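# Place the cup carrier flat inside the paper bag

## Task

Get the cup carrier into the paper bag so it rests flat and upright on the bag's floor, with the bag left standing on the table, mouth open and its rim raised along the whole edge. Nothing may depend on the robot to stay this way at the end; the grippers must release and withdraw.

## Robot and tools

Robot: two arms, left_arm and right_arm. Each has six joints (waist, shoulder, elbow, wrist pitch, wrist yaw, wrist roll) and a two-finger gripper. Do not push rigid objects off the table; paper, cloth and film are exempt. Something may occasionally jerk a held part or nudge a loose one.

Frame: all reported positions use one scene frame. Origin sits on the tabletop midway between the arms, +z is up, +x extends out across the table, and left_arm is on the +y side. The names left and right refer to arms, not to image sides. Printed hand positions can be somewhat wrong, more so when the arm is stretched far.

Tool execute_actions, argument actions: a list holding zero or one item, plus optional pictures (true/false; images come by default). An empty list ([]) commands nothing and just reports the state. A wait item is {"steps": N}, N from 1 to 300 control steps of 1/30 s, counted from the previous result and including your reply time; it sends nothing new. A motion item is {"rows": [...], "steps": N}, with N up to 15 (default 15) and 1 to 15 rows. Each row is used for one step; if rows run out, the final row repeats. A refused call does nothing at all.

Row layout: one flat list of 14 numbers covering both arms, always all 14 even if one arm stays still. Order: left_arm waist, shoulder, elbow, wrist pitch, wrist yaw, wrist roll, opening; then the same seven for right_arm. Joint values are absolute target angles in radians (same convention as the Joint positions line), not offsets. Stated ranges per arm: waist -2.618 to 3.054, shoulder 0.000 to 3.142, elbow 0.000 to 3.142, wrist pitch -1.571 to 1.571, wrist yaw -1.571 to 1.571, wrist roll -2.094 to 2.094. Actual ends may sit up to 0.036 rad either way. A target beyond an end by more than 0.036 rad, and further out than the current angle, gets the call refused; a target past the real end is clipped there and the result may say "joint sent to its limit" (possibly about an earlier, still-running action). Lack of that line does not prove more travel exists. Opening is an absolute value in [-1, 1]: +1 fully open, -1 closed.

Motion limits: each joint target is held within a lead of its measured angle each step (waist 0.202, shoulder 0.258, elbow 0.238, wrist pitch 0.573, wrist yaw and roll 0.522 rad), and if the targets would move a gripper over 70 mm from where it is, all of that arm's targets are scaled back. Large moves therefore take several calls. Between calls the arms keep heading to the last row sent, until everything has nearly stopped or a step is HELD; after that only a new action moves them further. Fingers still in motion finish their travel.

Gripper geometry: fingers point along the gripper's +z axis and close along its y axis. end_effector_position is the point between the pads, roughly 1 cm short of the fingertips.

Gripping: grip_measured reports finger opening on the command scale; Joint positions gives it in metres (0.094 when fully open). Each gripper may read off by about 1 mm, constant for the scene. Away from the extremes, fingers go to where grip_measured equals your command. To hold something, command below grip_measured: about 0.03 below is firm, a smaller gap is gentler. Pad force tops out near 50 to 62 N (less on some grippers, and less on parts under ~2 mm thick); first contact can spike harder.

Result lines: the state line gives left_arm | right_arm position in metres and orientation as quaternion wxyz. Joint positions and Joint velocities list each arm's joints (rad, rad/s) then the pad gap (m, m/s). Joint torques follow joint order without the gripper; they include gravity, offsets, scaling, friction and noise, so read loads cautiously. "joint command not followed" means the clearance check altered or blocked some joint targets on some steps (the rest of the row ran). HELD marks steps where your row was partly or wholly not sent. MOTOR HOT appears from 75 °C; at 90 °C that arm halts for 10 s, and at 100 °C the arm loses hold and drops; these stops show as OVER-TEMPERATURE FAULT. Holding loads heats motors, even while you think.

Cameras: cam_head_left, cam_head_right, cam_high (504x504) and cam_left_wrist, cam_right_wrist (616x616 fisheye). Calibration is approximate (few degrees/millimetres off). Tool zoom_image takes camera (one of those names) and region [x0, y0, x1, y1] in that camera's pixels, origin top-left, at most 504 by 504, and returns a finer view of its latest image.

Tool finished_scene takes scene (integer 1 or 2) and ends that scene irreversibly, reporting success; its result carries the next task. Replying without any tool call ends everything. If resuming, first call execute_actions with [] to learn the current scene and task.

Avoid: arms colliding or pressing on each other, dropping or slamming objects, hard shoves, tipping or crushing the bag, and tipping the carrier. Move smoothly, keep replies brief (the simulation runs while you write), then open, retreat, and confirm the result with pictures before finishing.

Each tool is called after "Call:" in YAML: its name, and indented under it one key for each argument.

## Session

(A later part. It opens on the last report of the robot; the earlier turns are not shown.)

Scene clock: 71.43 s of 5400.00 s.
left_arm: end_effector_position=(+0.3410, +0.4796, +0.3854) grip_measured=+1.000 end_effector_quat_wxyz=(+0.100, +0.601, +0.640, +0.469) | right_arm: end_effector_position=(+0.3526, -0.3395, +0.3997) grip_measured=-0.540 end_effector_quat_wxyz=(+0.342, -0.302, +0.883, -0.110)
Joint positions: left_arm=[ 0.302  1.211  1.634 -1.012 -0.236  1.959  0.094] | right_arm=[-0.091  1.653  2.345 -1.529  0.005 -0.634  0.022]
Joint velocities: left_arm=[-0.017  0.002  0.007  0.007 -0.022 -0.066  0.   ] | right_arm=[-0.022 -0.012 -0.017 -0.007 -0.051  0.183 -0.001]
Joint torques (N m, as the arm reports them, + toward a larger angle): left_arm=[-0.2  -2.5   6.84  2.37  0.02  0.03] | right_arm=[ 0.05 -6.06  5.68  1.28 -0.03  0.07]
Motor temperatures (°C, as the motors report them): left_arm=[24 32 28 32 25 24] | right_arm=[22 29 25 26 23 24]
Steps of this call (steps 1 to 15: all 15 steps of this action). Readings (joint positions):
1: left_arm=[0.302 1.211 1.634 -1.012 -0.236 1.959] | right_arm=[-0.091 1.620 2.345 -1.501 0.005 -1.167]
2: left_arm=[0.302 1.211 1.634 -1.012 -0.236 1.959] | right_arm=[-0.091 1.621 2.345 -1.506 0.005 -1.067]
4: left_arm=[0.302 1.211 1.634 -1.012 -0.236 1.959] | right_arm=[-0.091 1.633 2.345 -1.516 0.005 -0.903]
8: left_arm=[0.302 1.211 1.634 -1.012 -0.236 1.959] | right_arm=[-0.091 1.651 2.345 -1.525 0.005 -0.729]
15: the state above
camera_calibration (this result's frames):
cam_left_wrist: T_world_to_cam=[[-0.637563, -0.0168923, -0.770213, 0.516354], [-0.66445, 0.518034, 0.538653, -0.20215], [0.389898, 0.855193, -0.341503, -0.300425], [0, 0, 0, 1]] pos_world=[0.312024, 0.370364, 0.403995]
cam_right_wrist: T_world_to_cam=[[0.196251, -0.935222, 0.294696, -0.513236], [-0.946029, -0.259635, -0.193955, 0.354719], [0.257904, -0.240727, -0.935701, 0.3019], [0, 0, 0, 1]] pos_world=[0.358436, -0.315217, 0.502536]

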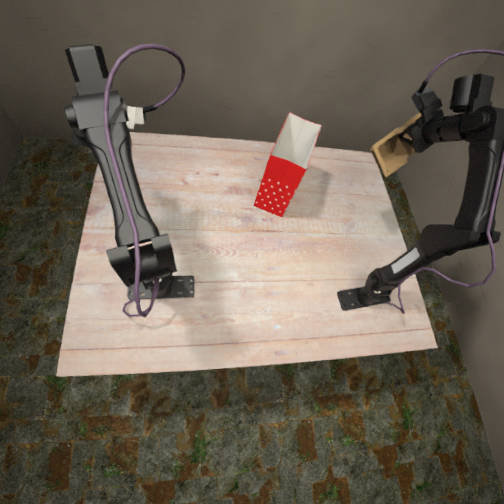

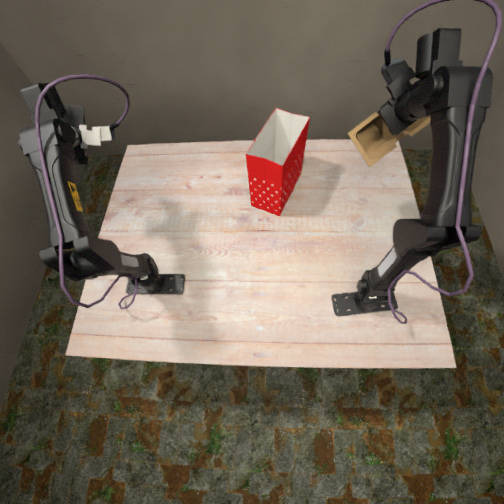

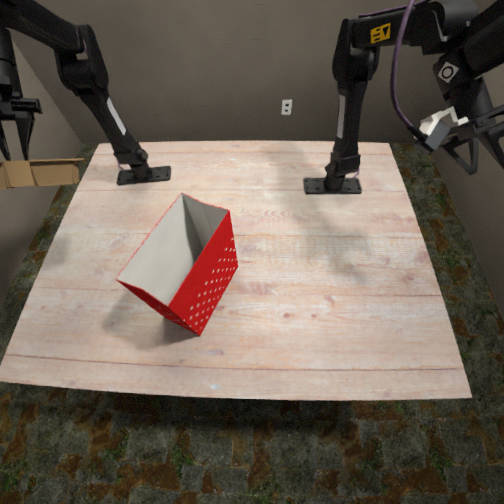

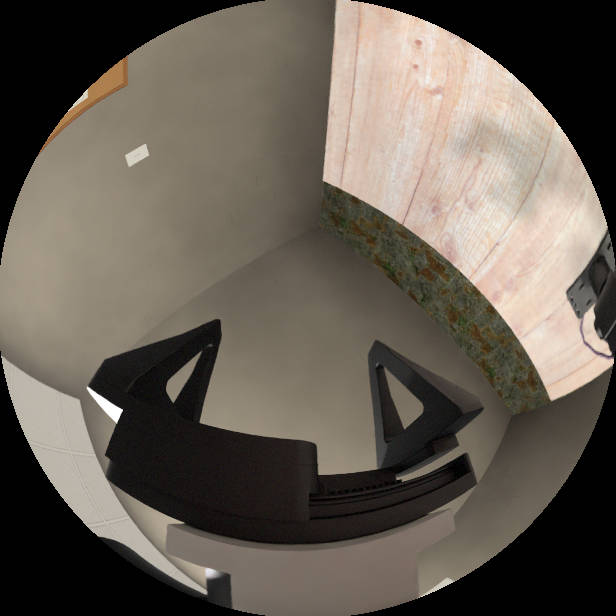

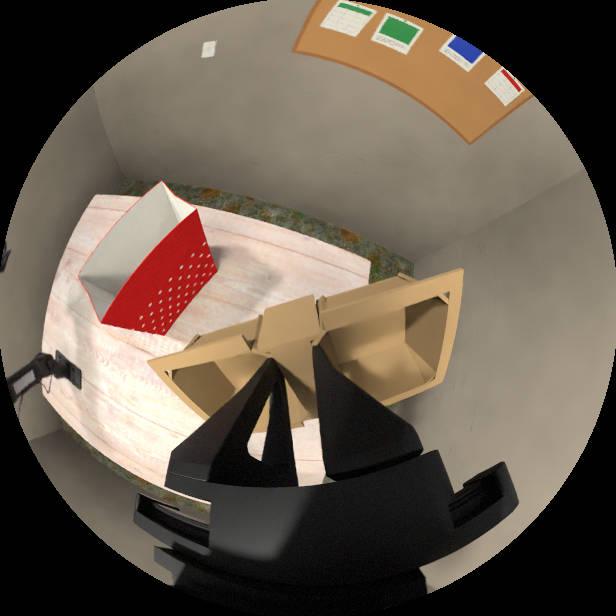

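Call:
execute_actions:
  actions:
    - {"rows":[[0.3,1.211,1.634,-1.013,-0.227,1.959,1,0.1,1.85,2.75,-1.54,0,-0.55,-0.55]]}
  pictures: false

Call:
execute_actions:
  actions:
    - {"rows":[[0.3,1.211,1.634,-1.013,-0.227,1.959,1,0.43,2.03,2.88,-1.54,0,-0.55,-0.55]]}
  pictures: false

Call:
execute_actions:
  actions:
    - {"rows":[[0.3,1.211,1.634,-1.013,-0.227,1.959,1,0.43,2.03,2.88,-1.54,0,-0.55,-0.55]],"steps":10}

Scene clock: 89.63 s of 5400.00 s.
left_arm: end_effector_position=(+0.3410, +0.4796, +0.3854) grip_measured=+1.000 end_effector_quat_wxyz=(+0.100, +0.601, +0.640, +0.469) | right_arm: end_effector_position=(+0.3898, -0.2570, +0.4399) grip_measured=-0.540 end_effector_quat_wxyz=(+0.427, -0.346, +0.833, -0.071)
Joint positions: left_arm=[ 0.302  1.211  1.634 -1.012 -0.236  1.959  0.094] | right_arm=[ 0.107  1.866  2.721 -1.532 -0.004 -0.561  0.022]
Joint velocities: left_arm=[ 0.017 -0.002 -0.007  0.007  0.066 -0.022  0.   ] | right_arm=[-0.002  0.007  0.012 -0.007 -0.022 -0.11   0.   ]
Joint torques (N m, as the arm reports them, + toward a larger angle): left_arm=[-0.21 -2.49  6.85  2.37  0.03  0.02] | right_arm=[-0.72 -8.7   6.46  1.43  0.04  0.06]
Motor temperatures (°C, as the motors report them): left_arm=[24 32 28 33 25 24] | right_arm=[22 27 25 27 23 24]
Steps of this call (steps 1 to 30: the robot went on to your last target; steps 31 to 90: nothing new was sent; then 14.70 s passed at rest; steps 91 to 105: all 15 steps of this action). Readings (joint positions):
91: left_arm=[0.302 1.211 1.634 -1.012 -0.236 1.959] | right_arm=[-0.067 1.684 2.396 -1.558 0.020 -0.601]
92: left_arm=[0.302 1.211 1.634 -1.012 -0.236 1.959] | right_arm=[-0.021 1.732 2.483 -1.568 0.026 -0.592]
94: left_arm=[0.302 1.211 1.634 -1.012 -0.236 1.959] | right_arm=[0.069 1.823 2.631 -1.546 0.013 -0.580]
98: left_arm=[0.302 1.211 1.634 -1.012 -0.236 1.959] | right_arm=[0.110 1.868 2.702 -1.531 -0.004 -0.568]
105: the state above

Scene clock: 90.13 s of 5400.00 s.
left_arm: end_effector_position=(+0.3410, +0.4796, +0.3854) grip_measured=+1.000 end_effector_quat_wxyz=(+0.100, +0.601, +0.640, +0.469) | right_arm: end_effector_position=(+0.3802, -0.1084, +0.4001) grip_measured=-0.540 end_effector_quat_wxyz=(+0.401, -0.484, +0.778, +0.002)
Joint positions: left_arm=[ 0.302  1.211  1.634 -1.012 -0.236  1.959  0.094] | right_arm=[ 0.436  2.053  2.844 -1.537 -0.006 -0.559  0.022]
Joint velocities: left_arm=[ 0.012  0.007  0.007  0.007 -0.037  0.007  0.   ] | right_arm=[-0.042 -0.085 -0.002 -0.066 -0.081 -0.022  0.   ]
Joint torques (N m, as the arm reports them, + toward a larger angle): left_arm=[-0.23 -2.48  6.87  2.38  0.03  0.04] | right_arm=[ -0.24 -10.9    7.3    1.4   -0.01   0.04]
Motor temperatures (°C, as the motors report them): left_arm=[24 32 29 33 25 24] | right_arm=[22 27 25 27 23 24]
Steps of this call (steps 1 to 15: all 15 steps of this action). Readings (joint positions):
1: left_arm=[0.302 1.211 1.634 -1.012 -0.236 1.959] | right_arm=[0.128 1.888 2.755 -1.544 0.011 -0.560]
2: left_arm=[0.302 1.211 1.634 -1.012 -0.236 1.959] | right_arm=[0.169 1.916 2.798 -1.544 0.021 -0.559]
4: left_arm=[0.302 1.211 1.634 -1.012 -0.236 1.959] | right_arm=[0.282 1.967 2.837 -1.532 0.021 -0.559]
8: left_arm=[0.302 1.211 1.634 -1.012 -0.236 1.959] | right_arm=[0.444 2.047 2.844 -1.532 -0.006 -0.559]
15: the state above

Scene clock: 90.47 s of 5400.00 s.
left_arm: end_effector_position=(+0.3410, +0.4796, +0.3854) grip_measured=+1.000 end_effector_quat_wxyz=(+0.100, +0.601, +0.640, +0.469) | right_arm: end_effector_position=(+0.3791, -0.1095, +0.4024) grip_measured=-0.540 end_effector_quat_wxyz=(+0.403, -0.484, +0.777, +0.001)
Joint positions: left_arm=[ 0.302  1.211  1.634 -1.012 -0.236  1.959  0.094] | right_arm=[ 0.435  2.048  2.844 -1.537 -0.005 -0.559  0.022]
Joint velocities: left_arm=[-0.012 -0.007  0.007 -0.007 -0.066 -0.022  0.   ] | right_arm=[-0.002 -0.007 -0.002  0.007 -0.007 -0.051  0.   ]
Joint torques (N m, as the arm reports them, + toward a larger angle): left_arm=[-0.19 -2.52  6.87  2.37  0.03  0.03] | right_arm=[ -0.59 -10.77   7.58   1.39   0.06   0.06]
Motor temperatures (°C, as the motors report them): left_arm=[24 32 29 33 25 24] | right_arm=[22 27 25 27 23 24]
Steps of this call (steps 1 to 10: all 10 steps of this action). Readings (joint positions):
1: left_arm=[0.302 1.211 1.634 -1.012 -0.236 1.959] | right_arm=[0.435 2.051 2.844 -1.537 -0.006 -0.559]
2: left_arm=[0.302 1.211 1.634 -1.012 -0.236 1.959] | right_arm=[0.435 2.049 2.844 -1.537 -0.005 -0.559]
4: left_arm=[0.302 1.211 1.634 -1.012 -0.236 1.959] | right_arm=[0.435 2.048 2.844 -1.537 -0.005 -0.559]
8: left_arm=[0.302 1.211 1.634 -1.012 -0.236 1.959] | right_arm=[0.435 2.048 2.844 -1.537 -0.005 -0.559]
10: the state above
camera_calibration (this result's frames):
cam_left_wrist: T_world_to_cam=[[-0.637563, -0.0168923, -0.770213, 0.516354], [-0.66445, 0.518034, 0.538653, -0.20215], [0.389898, 0.855193, -0.341503, -0.300425], [0, 0, 0, 1]] pos_world=[0.312024, 0.370364, 0.403995]
cam_right_wrist: T_world_to_cam=[[0.591832, -0.76617, 0.250437, -0.417829], [-0.706133, -0.642637, -0.29731, 0.348682], [0.38873, -0.000884444, -0.921351, 0.323927], [0, 0, 0, 1]] pos_world=[0.36758, -0.0957656, 0.506757]

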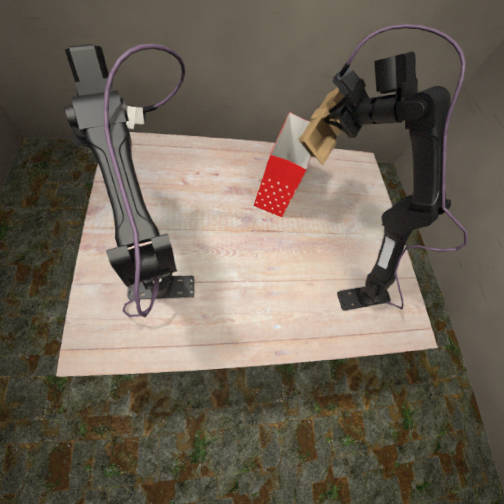

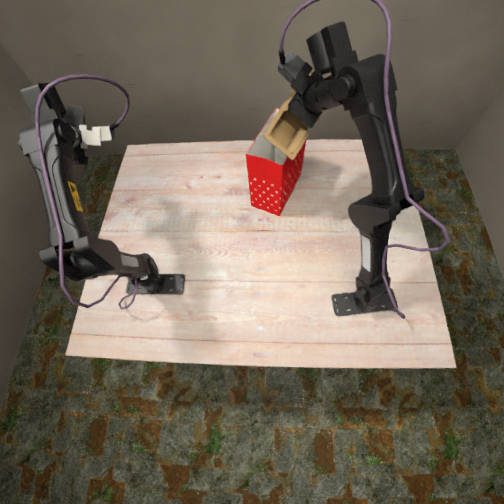

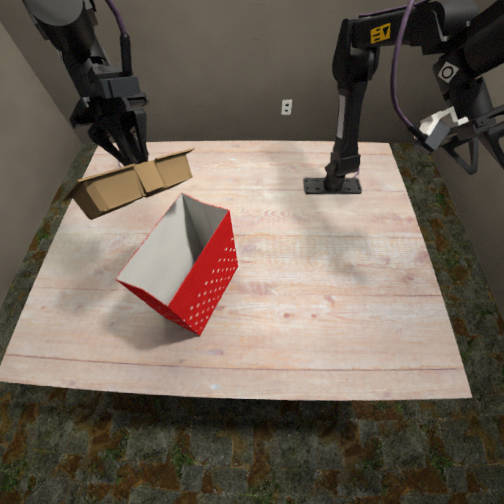

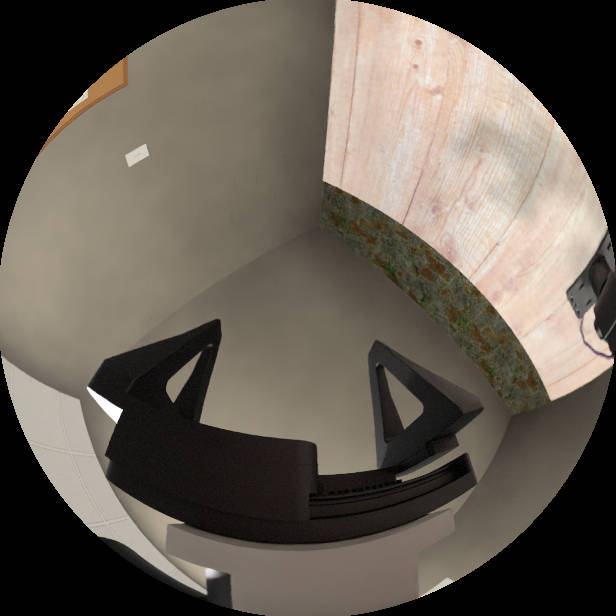

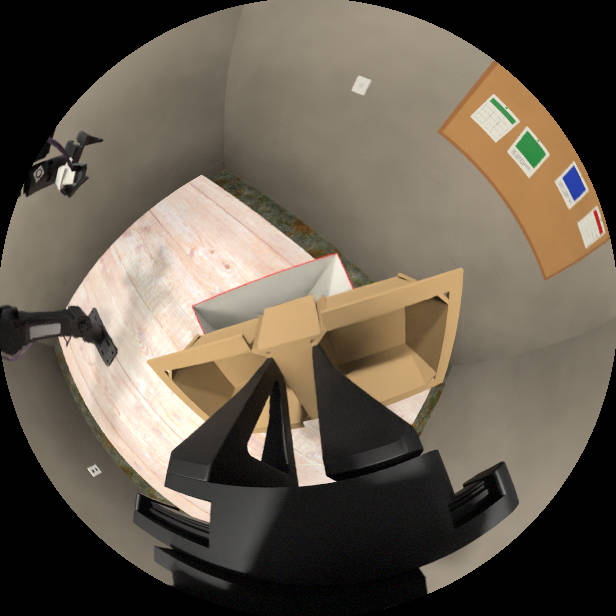

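Call:
execute_actions:
  actions:
    - {"rows":[[0.3,1.211,1.634,-1.013,-0.227,1.959,1,0.40,2.12,2.84,-1.54,0,-0.58,-0.55]]}

Scene clock: 98.77 s of 5400.00 s.
left_arm: end_effector_position=(+0.3410, +0.4796, +0.3854) grip_measured=+1.000 end_effector_quat_wxyz=(+0.100, +0.601, +0.640, +0.469) | right_arm: end_effector_position=(+0.4075, -0.1105, +0.3622) grip_measured=-0.540 end_effector_quat_wxyz=(+0.361, -0.485, +0.796, -0.008)
Joint positions: left_arm=[ 0.302  1.211  1.634 -1.012 -0.236  1.959  0.094] | right_arm=[ 0.403  2.138  2.844 -1.537 -0.003 -0.572  0.022]
Joint velocities: left_arm=[ 0.007  0.007  0.012  0.007 -0.007  0.022  0.   ] | right_arm=[-0.002 -0.002  0.002  0.007  0.007  0.022  0.   ]
Joint torques (N m, as the arm reports them, + toward a larger angle): left_arm=[-0.24 -2.52  6.89  2.37  0.02  0.02] | right_arm=[ -0.33 -11.83   4.75   1.35   0.07  -0.03]
Motor temperatures (°C, as the motors report them): left_arm=[24 32 29 33 25 24] | right_arm=[22 28 26 27 23 24]
Steps of this call (steps 1 to 15: the robot went on to your last target; steps 16 to 90: nothing new was sent; then 4.80 s passed at rest; steps 91 to 105: all 15 steps of this action). Readings (joint positions):
91: left_arm=[0.302 1.211 1.634 -1.012 -0.236 1.959] | right_arm=[0.432 2.054 2.844 -1.537 -0.006 -0.561]
92: left_arm=[0.302 1.211 1.634 -1.012 -0.236 1.959] | right_arm=[0.427 2.061 2.844 -1.536 -0.006 -0.564]
94: left_arm=[0.302 1.211 1.634 -1.012 -0.236 1.959] | right_arm=[0.414 2.086 2.844 -1.536 -0.005 -0.567]
98: left_arm=[0.302 1.211 1.634 -1.012 -0.236 1.959] | right_arm=[0.403 2.133 2.844 -1.537 -0.003 -0.570]
105: the state above
camera_calibration (this result's frames):
cam_left_wrist: T_world_to_cam=[[-0.637563, -0.0168923, -0.770213, 0.516354], [-0.66445, 0.518034, 0.538653, -0.20215], [0.389898, 0.855193, -0.341503, -0.300425], [0, 0, 0, 1]] pos_world=[0.312024, 0.370364, 0.403995]
cam_right_wrist: T_world_to_cam=[[0.5912, -0.766448, 0.251077, -0.42535], [-0.739767, -0.639333, -0.209756, 0.338561], [0.321289, -0.0617308, -0.944967, 0.305154], [0, 0, 0, 1]] pos_world=[0.403881, -0.0907182, 0.466171]

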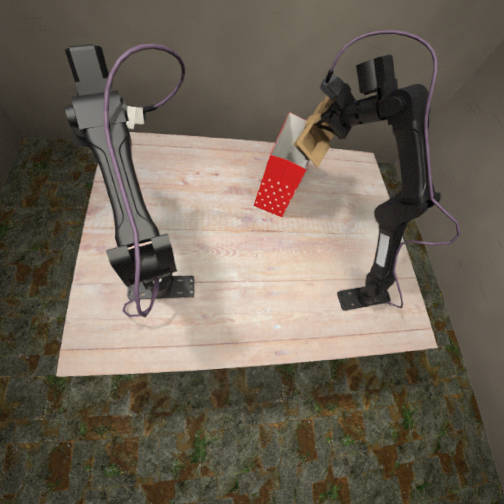

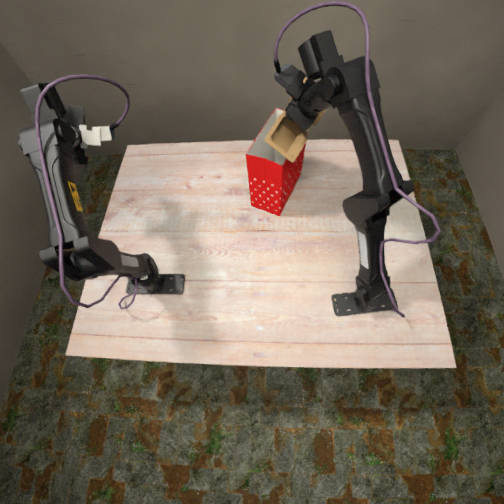

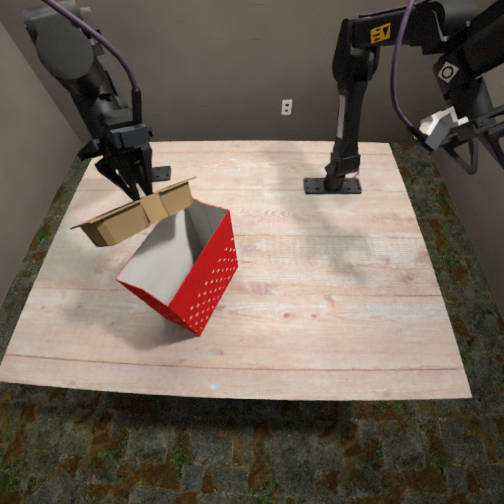

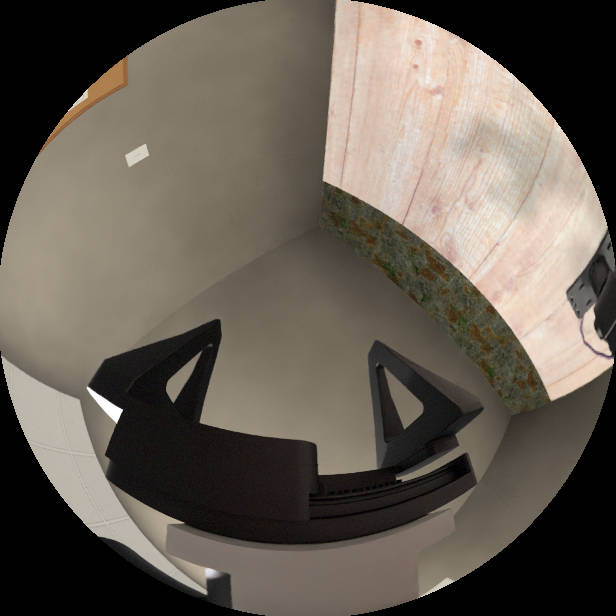

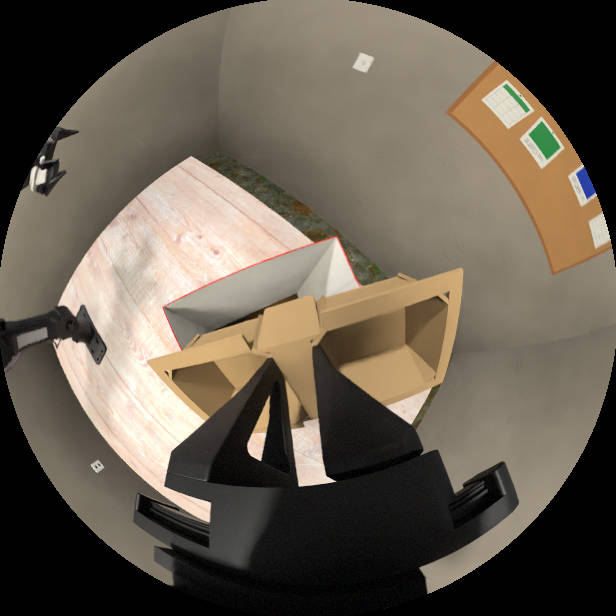

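Call:
execute_actions:
  actions:
    - {"rows":[[0.3,1.211,1.634,-1.013,-0.227,1.959,1,0.45,2.10,2.88,-1.54,0,-0.5,-0.55],[0.3,1.211,1.634,-1.013,-0.227,1.959,1,0.51,2.14,2.92,-1.54,0,-0.45,-0.55]]}

Scene clock: 105.40 s of 5400.00 s.
left_arm: end_effector_position=(+0.3410, +0.4796, +0.3854) grip_measured=+1.000 end_effector_quat_wxyz=(+0.100, +0.601, +0.640, +0.469) | right_arm: end_effector_position=(+0.3772, -0.0654, +0.3738) grip_measured=-0.540 end_effector_quat_wxyz=(+0.377, -0.483, +0.789, +0.034)
Joint positions: left_arm=[ 0.302  1.211  1.634 -1.012 -0.236  1.959  0.094] | right_arm=[ 0.517  2.143  2.89  -1.541 -0.005 -0.463  0.022]
Joint velocities: left_arm=[-0.007  0.017  0.017  0.037 -0.022 -0.007  0.   ] | right_arm=[-0.007 -0.007  0.002 -0.051 -0.022 -0.051  0.   ]
Joint torques (N m, as the arm reports them, + toward a larger angle): left_arm=[-0.24 -2.5   6.88  2.37  0.03  0.03] | right_arm=[ -0.59 -10.51   7.12   1.39   0.     0.03]
Motor temperatures (°C, as the motors report them): left_arm=[24 32 29 33 25 24] | right_arm=[22 29 25 28 23 24]
Steps of this call (steps 1 to 15: the robot went on to your last target; steps 16 to 90: nothing new was sent; then 3.13 s passed at rest; steps 91 to 105: all 15 steps of this action). Readings (joint positions):
91: left_arm=[0.302 1.211 1.634 -1.012 -0.236 1.959] | right_arm=[0.407 2.137 2.844 -1.537 -0.000 -0.562]
92: left_arm=[0.302 1.211 1.634 -1.012 -0.236 1.959] | right_arm=[0.420 2.140 2.854 -1.540 0.006 -0.543]
94: left_arm=[0.302 1.211 1.634 -1.012 -0.236 1.959] | right_arm=[0.464 2.143 2.876 -1.541 0.009 -0.512]
98: left_arm=[0.302 1.211 1.634 -1.012 -0.236 1.959] | right_arm=[0.522 2.143 2.890 -1.541 -0.003 -0.482]
105: the state above
camera_calibration (this result's frames):
cam_left_wrist: T_world_to_cam=[[-0.637563, -0.0168923, -0.770213, 0.516354], [-0.66445, 0.518034, 0.538653, -0.20215], [0.389898, 0.855193, -0.341503, -0.300425], [0, 0, 0, 1]] pos_world=[0.312024, 0.370364, 0.403995]
cam_right_wrist: T_world_to_cam=[[0.620561, -0.763188, 0.180136, -0.360132], [-0.719548, -0.645513, -0.256053, 0.356659], [0.311697, 0.0292803, -0.94973, 0.33992], [0, 0, 0, 1]] pos_world=[0.374165, -0.0545738, 0.479029]

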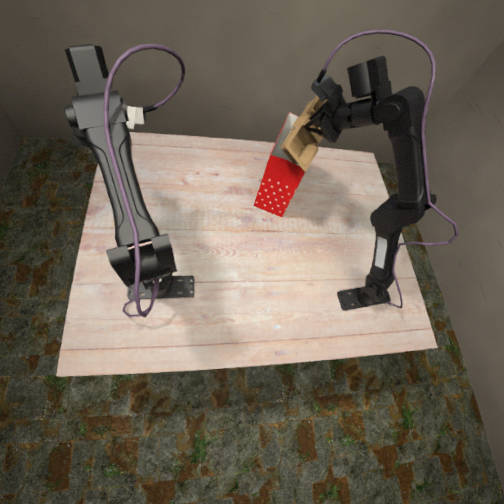

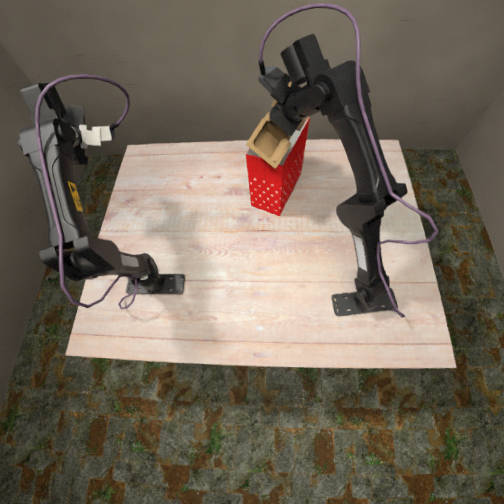

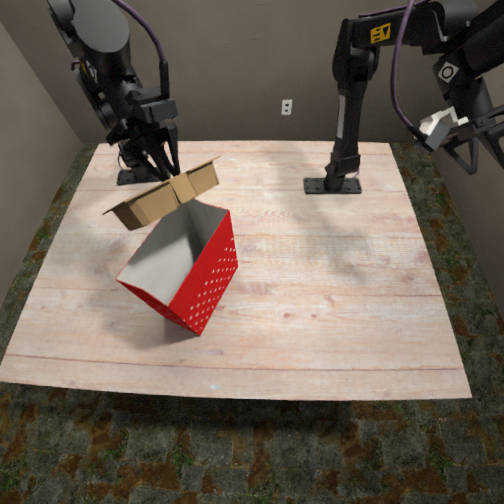

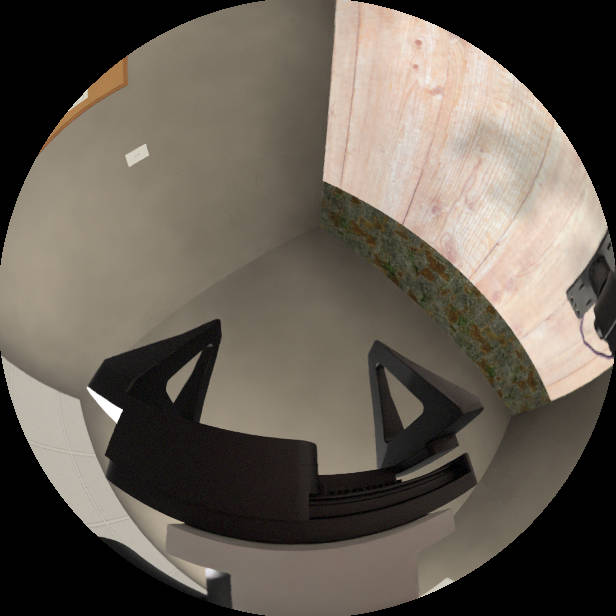

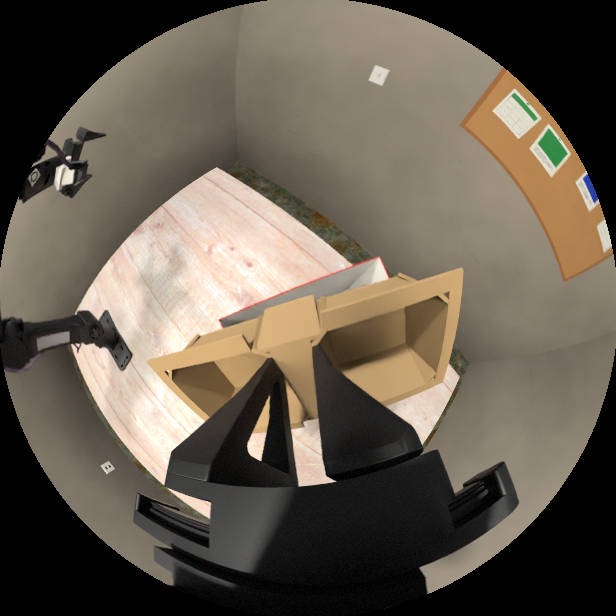

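Call:
execute_actions:
  actions:
    - {"rows":[[0.3,1.211,1.634,-1.013,-0.227,1.959,1,0.42,2.17,2.93,-1.54,0,-0.62,-0.55]]}

Scene clock: 118.07 s of 5400.00 s.
left_arm: end_effector_position=(+0.3410, +0.4796, +0.3854) grip_measured=+1.000 end_effector_quat_wxyz=(+0.100, +0.601, +0.640, +0.469) | right_arm: end_effector_position=(+0.4115, -0.1042, +0.3629) grip_measured=-0.540 end_effector_quat_wxyz=(+0.369, -0.500, +0.783, -0.016)
Joint positions: left_arm=[ 0.302  1.211  1.634 -1.012 -0.236  1.959  0.094] | right_arm=[ 0.413  2.174  2.9   -1.541  0.003 -0.607  0.022]
Joint velocities: left_arm=[-0.002 -0.012  0.002 -0.037 -0.022 -0.051  0.   ] | right_arm=[ 0.002  0.002 -0.012 -0.037  0.007 -0.037 -0.   ]
Joint torques (N m, as the arm reports them, + toward a larger angle): left_arm=[-0.21 -2.53  6.84  2.37  0.03  0.03] | right_arm=[  0.63 -10.89   7.34   1.36  -0.04  -0.09]
Motor temperatures (°C, as the motors report them): left_arm=[24 32 29 34 25 24] | right_arm=[22 29 26 28 23 24]
Steps of this call (steps 1 to 15: the robot went on to your last target; steps 16 to 90: nothing new was sent; then 9.17 s passed at rest; steps 91 to 105: all 15 steps of this action). Readings (joint positions):
91: left_arm=[0.302 1.211 1.634 -1.012 -0.236 1.959] | right_arm=[0.508 2.146 2.893 -1.541 -0.009 -0.485]
92: left_arm=[0.302 1.211 1.634 -1.012 -0.236 1.959] | right_arm=[0.492 2.150 2.898 -1.541 -0.013 -0.511]
94: left_arm=[0.302 1.211 1.634 -1.012 -0.236 1.959] | right_arm=[0.449 2.158 2.900 -1.541 -0.010 -0.548]
98: left_arm=[0.302 1.211 1.634 -1.012 -0.236 1.959] | right_arm=[0.409 2.172 2.900 -1.541 0.003 -0.586]
105: the state above
camera_calibration (this result's frames):
cam_left_wrist: T_world_to_cam=[[-0.637563, -0.0168923, -0.770213, 0.516354], [-0.66445, 0.518034, 0.538653, -0.20215], [0.389898, 0.855193, -0.341503, -0.300425], [0, 0, 0, 1]] pos_world=[0.312024, 0.370364, 0.403995]
cam_right_wrist: T_world_to_cam=[[0.607056, -0.743522, 0.280461, -0.437807], [-0.713295, -0.665403, -0.220109, 0.335838], [0.350276, -0.0664333, -0.934288, 0.288599], [0, 0, 0, 1]] pos_world=[0.404236, -0.0828788, 0.466344]

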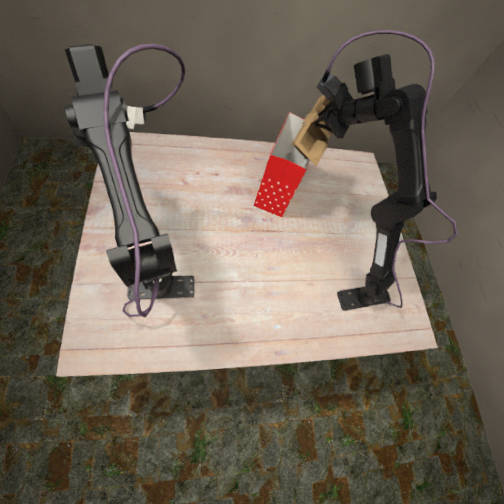

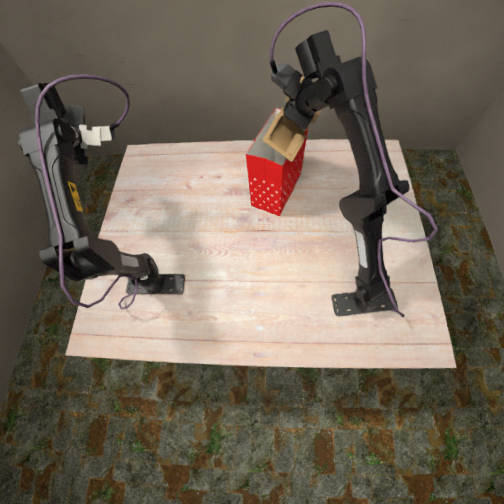

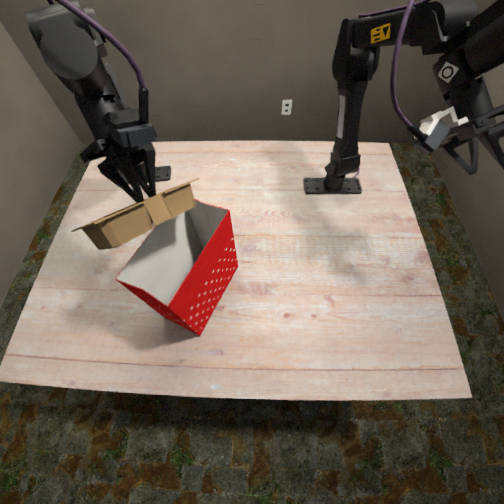

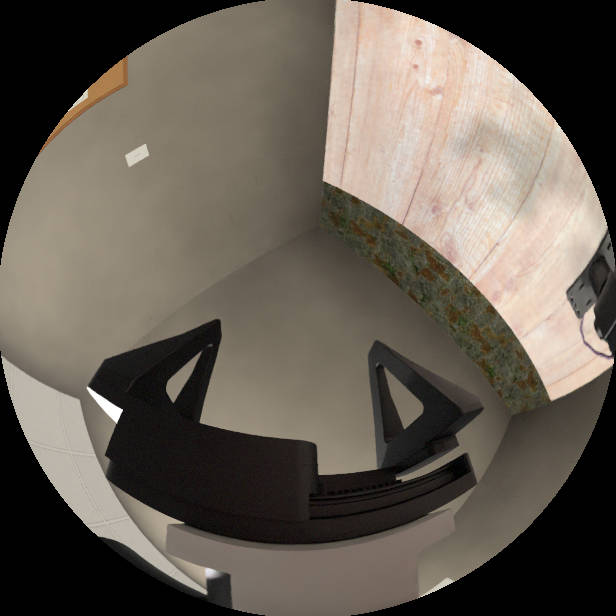

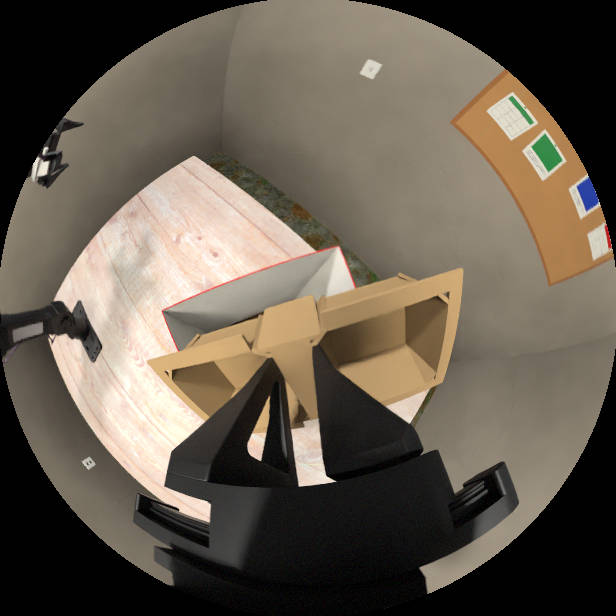

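Call:
execute_actions:
  actions:
    - {"rows":[[-0.3,2.0,1.9,-0.5,0,-1.57,-0.9,0.42,1.9,2.8,-1.54,0,-0.62,-0.55]]}
  pictures: false

Call:
execute_actions:
  actions:
    - {"rows":[[-0.3,2.0,1.9,-0.5,0,-1.57,-0.9,-0.2,1.7,2.4,-1.54,0,-0.62,-0.55]]}
  pictures: false

Call:
execute_actions:
  actions:
    - {"rows":[[-0.35,2.22,1.67,-0.32,0,-1.57,-0.9,-0.2,1.7,2.4,-1.54,0,-0.62,-0.55]]}
  pictures: false

Call:
execute_actions:
  actions:
    - {"rows":[[-0.45,2.22,1.67,-0.32,0,-1.57,-0.9,-0.2,1.7,2.4,-1.54,0,-0.62,-0.55]]}

Scene clock: 140.10 s of 5400.00 s.
left_arm: end_effector_position=(+0.5671, +0.2807, +0.3359) grip_measured=-0.898 end_effector_quat_wxyz=(+0.405, +0.542, +0.671, +0.302) | right_arm: end_effector_position=(+0.3401, -0.1460, +0.4599) grip_measured=-0.540 end_effector_quat_wxyz=(+0.461, -0.479, +0.747, -0.021)
Joint positions: left_arm=[-0.154  1.765  1.848 -0.597 -0.08   1.275  0.005] | right_arm=[ 0.413  1.876  2.808 -1.544  0.003 -0.613  0.022]
Joint velocities: left_arm=[-0.823  1.223 -0.012  0.374  0.183 -1.341  0.001] | right_arm=[-0.002  0.227  0.002 -0.007 -0.095  0.066  0.   ]
Joint torques (N m, as the arm reports them, + toward a larger angle): left_arm=[-0.56 -7.54 10.03  2.26  0.15 -0.14] | right_arm=[ 0.67 -5.96  3.67  1.62 -0.01 -0.08]
Motor temperatures (°C, as the motors report them): left_arm=[24 32 29 34 25 24] | right_arm=[22 30 26 29 23 24]
Steps of this call (steps 1 to 15: the robot went on to your last target; steps 16 to 90: nothing new was sent; then 18.53 s passed at rest; steps 91 to 105: all 15 steps of this action). Readings (joint positions):
91: left_arm=[0.291 1.223 1.647 -1.006 -0.231 1.926] | right_arm=[0.413 2.154 2.877 -1.536 0.003 -0.613]
92: left_arm=[0.267 1.247 1.674 -0.979 -0.218 1.886] | right_arm=[0.413 2.127 2.846 -1.539 0.003 -0.613]
94: left_arm=[0.207 1.314 1.736 -0.897 -0.188 1.800] | right_arm=[0.413 2.065 2.815 -1.546 0.003 -0.613]
98: left_arm=[0.072 1.469 1.821 -0.742 -0.136 1.605] | right_arm=[0.413 1.926 2.808 -1.545 0.003 -0.613]
105: the state above

Scene clock: 140.60 s of 5400.00 s.
left_arm: end_effector_position=(+0.6003, +0.1735, +0.2181) grip_measured=-0.898 end_effector_quat_wxyz=(+0.420, +0.074, +0.901, -0.082) | right_arm: end_effector_position=(+0.3678, -0.3850, +0.3937) grip_measured=-0.540 end_effector_quat_wxyz=(+0.328, -0.240, +0.905, -0.128)
Joint positions: left_arm=[-0.308  2.025  1.863 -0.524 -0.008 -0.117  0.005] | right_arm=[-0.21   1.721  2.404 -1.536  0.013 -0.615  0.022]
Joint velocities: left_arm=[ 0.051 -0.115  0.12   0.037 -0.081 -2.835 -0.   ] | right_arm=[ 0.046 -0.071 -0.022 -0.022 -0.095 -0.066 -0.   ]
Joint torques (N m, as the arm reports them, + toward a larger angle): left_arm=[  0.25 -11.89  10.5    2.49   0.12  -0.06] | right_arm=[ 0.27 -7.92  4.99  1.27 -0.06 -0.09]
Motor temperatures (°C, as the motors report them): left_arm=[24 32 29 34 25 24] | right_arm=[22 30 26 29 23 24]
Steps of this call (steps 1 to 15: all 15 steps of this action). Readings (joint positions):
1: left_arm=[-0.182 1.810 1.848 -0.585 -0.074 1.222] | right_arm=[0.388 1.850 2.746 -1.523 -0.014 -0.615]
2: left_arm=[-0.209 1.856 1.850 -0.573 -0.066 1.156] | right_arm=[0.338 1.812 2.655 -1.515 -0.024 -0.615]
4: left_arm=[-0.260 1.951 1.859 -0.549 -0.047 0.971] | right_arm=[0.199 1.749 2.507 -1.522 -0.021 -0.615]
8: left_arm=[-0.318 2.055 1.859 -0.540 -0.015 0.577] | right_arm=[-0.098 1.732 2.412 -1.535 -0.009 -0.615]
15: the state above

Scene clock: 141.10 s of 5400.00 s.
left_arm: end_effector_position=(+0.5808, +0.1552, +0.0288) grip_measured=-0.899 end_effector_quat_wxyz=(+0.211, -0.431, +0.851, -0.214) | right_arm: end_effector_position=(+0.3672, -0.3830, +0.3948) grip_measured=-0.540 end_effector_quat_wxyz=(+0.330, -0.242, +0.904, -0.126)
Joint positions: left_arm=[-0.346  2.261  1.657 -0.356 -0.001 -1.261  0.005] | right_arm=[-0.207  1.718  2.404 -1.536  0.008 -0.615  0.022]
Joint velocities: left_arm=[-0.002 -0.095 -0.007  0.051 -0.022 -2.029 -0.   ] | right_arm=[-0.002 -0.007 -0.002  0.022  0.051  0.081 -0.001]
Joint torques (N m, as the arm reports them, + toward a larger angle): left_arm=[ -0.37 -14.34   8.45   2.25   0.02  -0.02] | right_arm=[ 0.6  -8.25  4.74  1.34 -0.05 -0.09]
Motor temperatures (°C, as the motors report them): left_arm=[24 33 29 34 25 24] | right_arm=[22 30 26 29 23 24]
Steps of this call (steps 1 to 15: all 15 steps of this action). Readings (joint positions):
1: left_arm=[-0.307 2.027 1.855 -0.502 -0.008 -0.172] | right_arm=[-0.208 1.719 2.404 -1.536 0.012 -0.615]
2: left_arm=[-0.308 2.030 1.844 -0.473 -0.008 -0.218] | right_arm=[-0.207 1.718 2.404 -1.536 0.010 -0.615]
4: left_arm=[-0.313 2.056 1.816 -0.430 -0.008 -0.314] | right_arm=[-0.207 1.718 2.404 -1.536 0.010 -0.615]
8: left_arm=[-0.328 2.150 1.740 -0.370 -0.007 -0.590] | right_arm=[-0.207 1.718 2.404 -1.536 0.009 -0.615]
15: the state above

Scene clock: 141.60 s of 5400.00 s.
left_arm: end_effector_position=(+0.5628, +0.0911, +0.0436) grip_measured=-0.899 end_effector_quat_wxyz=(+0.172, -0.500, +0.804, -0.273) | right_arm: end_effector_position=(+0.3672, -0.3830, +0.3948) grip_measured=-0.540 end_effector_quat_wxyz=(+0.330, -0.242, +0.904, -0.125)
Joint positions: left_arm=[-0.46   2.241  1.657 -0.329  0.009 -1.553  0.005] | right_arm=[-0.207  1.718  2.404 -1.536  0.008 -0.615  0.022]
Joint velocities: left_arm=[ 0.081 -0.002 -0.007 -0.051  0.051 -0.066 -0.001] | right_arm=[-0.002  0.002 -0.007  0.066 -0.022  0.007 -0.001]
Joint torques (N m, as the arm reports them, + toward a larger angle): left_arm=[  0.23 -13.16   8.62   2.05  -0.06  -0.01] | right_arm=[ 0.55 -8.09  4.75  1.27 -0.05 -0.07]
Motor temperatures (°C, as the motors report them): left_arm=[24 33 29 34 25 24] | right_arm=[22 30 26 29 23 24]
Steps of this call (steps 1 to 15: all 15 steps of this action). Readings (joint positions):
1: left_arm=[-0.353 2.257 1.657 -0.352 -0.004 -1.322] | right_arm=[-0.207 1.718 2.404 -1.536 0.008 -0.615]
2: left_arm=[-0.364 2.252 1.657 -0.348 -0.007 -1.372] | right_arm=[-0.207 1.718 2.404 -1.536 0.008 -0.615]
4: left_arm=[-0.400 2.245 1.657 -0.339 -0.007 -1.441] | right_arm=[-0.207 1.718 2.404 -1.536 0.008 -0.615]
8: left_arm=[-0.464 2.241 1.657 -0.330 0.004 -1.514] | right_arm=[-0.207 1.718 2.404 -1.536 0.008 -0.615]
15: the state above
camera_calibration (this result's frames):
cam_left_wrist: T_world_to_cam=[[0.760916, -0.169794, 0.62624, -0.446078], [-0.549259, -0.682377, 0.482365, 0.377535], [0.345429, -0.711008, -0.612492, 0.00824551], [0, 0, 0, 1]] pos_world=[0.543944, 0.187742, 0.102293]
cam_right_wrist: T_world_to_cam=[[0.0749615, -0.956081, 0.283356, -0.514303], [-0.974023, -0.131093, -0.184648, 0.4121], [0.213684, -0.262153, -0.941071, 0.293299], [0, 0, 0, 1]] pos_world=[0.377275, -0.360803, 0.497839]

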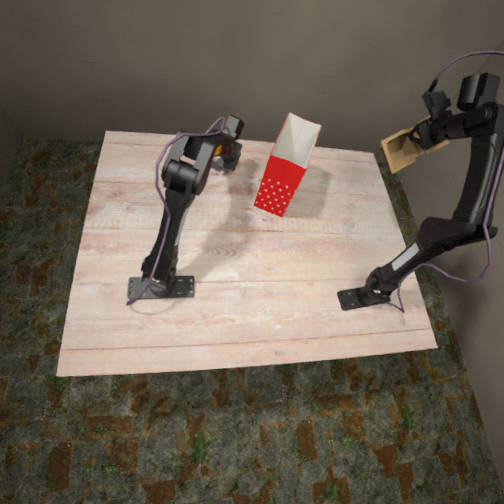

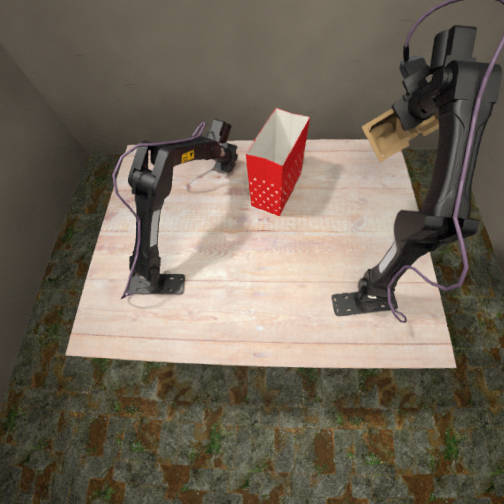

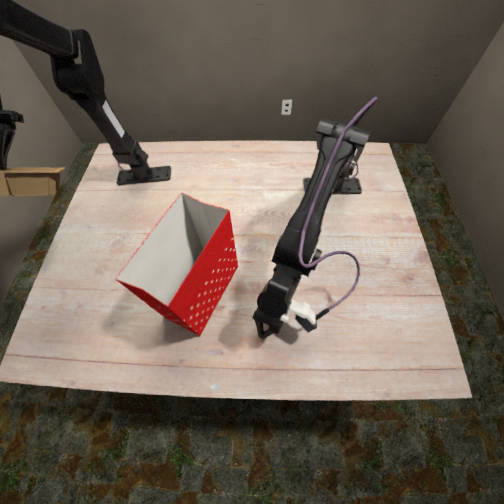

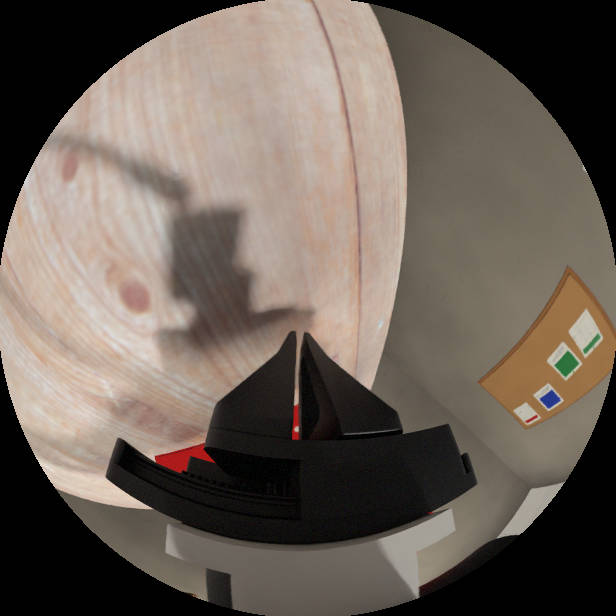

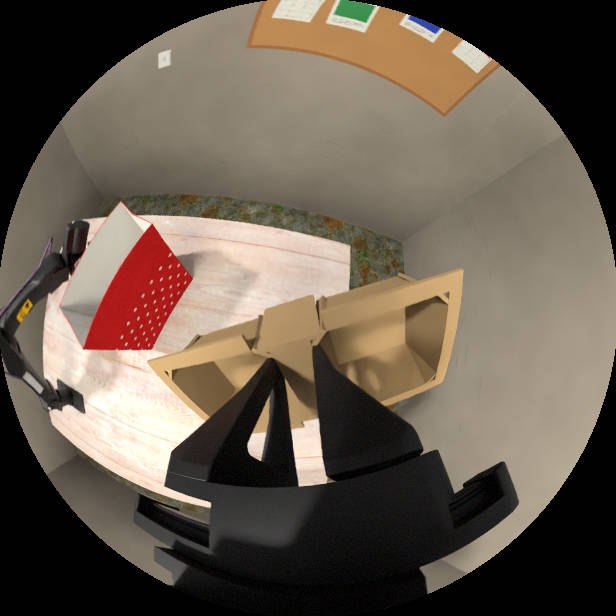

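Call:
execute_actions:
  actions:
    - {"rows":[[-0.45,2.12,1.6,-0.45,0,-1.57,-0.9,-0.2,1.7,2.4,-1.54,0,-0.62,-0.55],[-0.45,2.12,1.6,-0.45,0,-1.57,-0.9,-0.2,1.7,2.4,-1.54,0,-0.62,-0.55],[-0.45,2.12,1.6,-0.45,0,-1.57,-0.9,-0.2,1.7,2.4,-1.54,0,-0.62,-0.55],[-0.48,2.12,1.6,-0.45,0,-1.57,-0.9,-0.2,1.7,2.4,-1.54,0,-0.62,-0.55],[-0.5,2.12,1.6,-0.45,0,-1.57,-0.9,-0.2,1.7,2.4,-1.54,0,-0.62,-0.55],[-0.52,2.12,1.6,-0.45,0,-1.57,-0.9,-0.2,1.7,2.4,-1.54,0,-0.62,-0.55],[-0.54,2.12,1.6,-0.45,0,-1.57,-0.9,-0.2,1.7,2.4,-1.54,0,-0.62,-0.55],[-0.56,2.12,1.6,-0.45,0,-1.57,-0.9,-0.2,1.7,2.4,-1.54,0,-0.62,-0.55],[-0.58,2.12,1.6,-0.45,0,-1.57,-0.9,-0.2,1.7,2.4,-1.54,0,-0.62,-0.55],[-0.6,2.12,1.6,-0.45,0,-1.57,-0.9,-0.2,1.7,2.4,-1.54,0,-0.62,-0.55],[-0.62,2.12,1.6,-0.45,0,-1.57,-0.9,-0.2,1.7,2.4,-1.54,0,-0.62,-0.55],[-0.64,2.12,1.6,-0.45,0,-1.57,-0.9,-0.2,1.7,2.4,-1.54,0,-0.62,-0.55],[-0.66,2.12,1.6,-0.45,0,-1.57,-0.9,-0.2,1.7,2.4,-1.54,0,-0.62,-0.55]]}

Scene clock: 157.80 s of 5400.00 s.
left_arm: end_effector_position=(+0.4860, +0.0085, +0.0730) grip_measured=-0.899 end_effector_quat_wxyz=(+0.139, -0.425, +0.850, -0.279) | right_arm: end_effector_position=(+0.3672, -0.3830, +0.3948) grip_measured=-0.540 end_effector_quat_wxyz=(+0.330, -0.242, +0.904, -0.125)
Joint positions: left_arm=[-0.658  2.129  1.61  -0.419  0.005 -1.565  0.005] | right_arm=[-0.207  1.718  2.404 -1.536  0.008 -0.615  0.022]
Joint velocities: left_arm=[-0.554 -0.002 -0.007 -0.037  0.11  -0.022 -0.001] | right_arm=[-0.002 -0.007  0.007 -0.037  0.007  0.037  0.001]
Joint torques (N m, as the arm reports them, + toward a larger angle): left_arm=[  2.05 -11.64   6.89   1.54  -0.15  -0.02] | right_arm=[ 0.52 -8.09  4.62  1.27 -0.06 -0.08]
Motor temperatures (°C, as the motors report them): left_arm=[24 42 30 34 25 24] | right_arm=[22 29 25 29 23 24]
Steps of this call (steps 1 to 30: the robot went on to your last target; steps 31 to 90: nothing new was sent; then 12.70 s passed at rest; steps 91 to 105: all 15 steps of this action). Readings (joint positions):
91: left_arm=[-0.455 2.230 1.649 -0.335 0.009 -1.564] | right_arm=[-0.207 1.718 2.404 -1.536 0.008 -0.615]
92: left_arm=[-0.455 2.211 1.630 -0.355 0.009 -1.564] | right_arm=[-0.207 1.718 2.404 -1.536 0.008 -0.615]
94: left_arm=[-0.456 2.171 1.611 -0.396 0.008 -1.565] | right_arm=[-0.207 1.718 2.404 -1.536 0.008 -0.615]
98: left_arm=[-0.493 2.132 1.610 -0.409 0.002 -1.565] | right_arm=[-0.207 1.718 2.404 -1.536 0.008 -0.615]
105: the state above
camera_calibration (this result's frames):
cam_left_wrist: T_world_to_cam=[[0.729271, -0.31501, 0.607399, -0.402051], [-0.656102, -0.573838, 0.490142, 0.315235], [0.194149, -0.755962, -0.625162, 0.0688], [0, 0, 0, 1]] pos_world=[0.486673, 0.106254, 0.132707]
cam_right_wrist: T_world_to_cam=[[0.0749615, -0.956081, 0.283356, -0.514303], [-0.974023, -0.131093, -0.184648, 0.4121], [0.213684, -0.262153, -0.941071, 0.293299], [0, 0, 0, 1]] pos_world=[0.377275, -0.360803, 0.497839]

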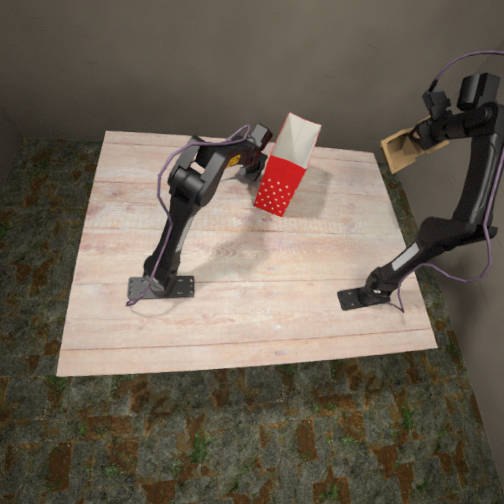

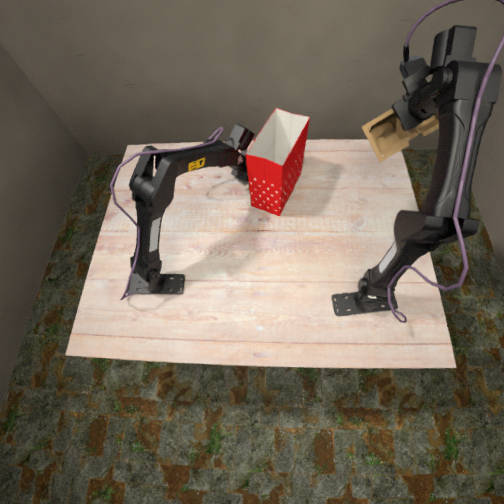

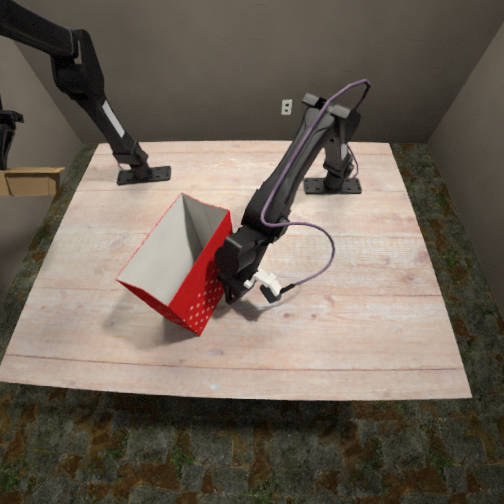

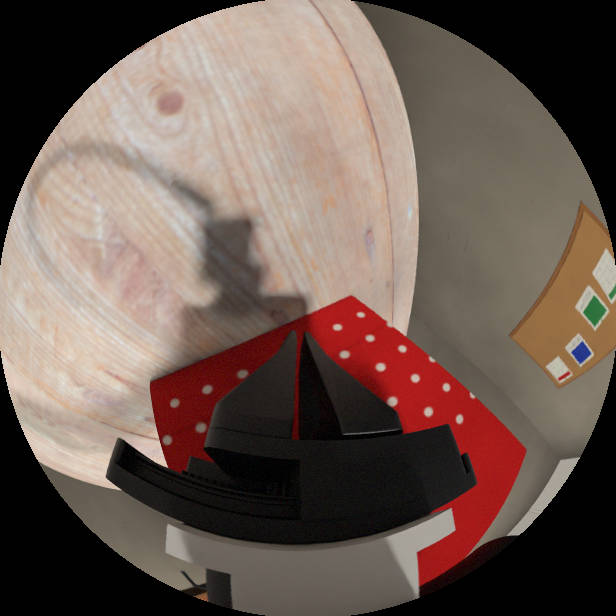

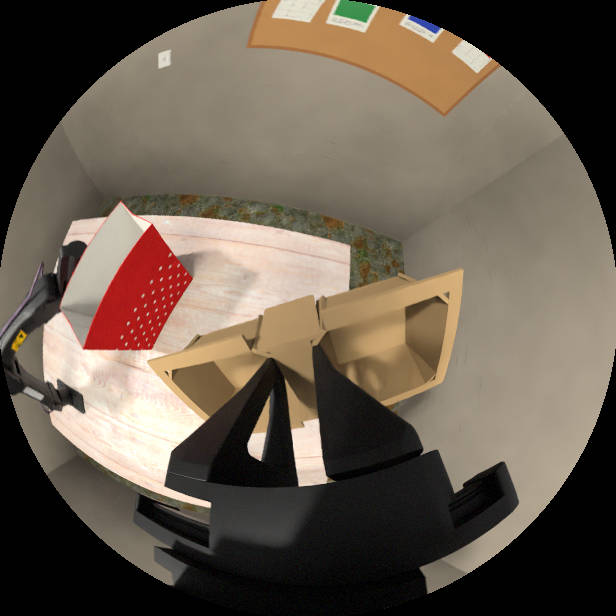

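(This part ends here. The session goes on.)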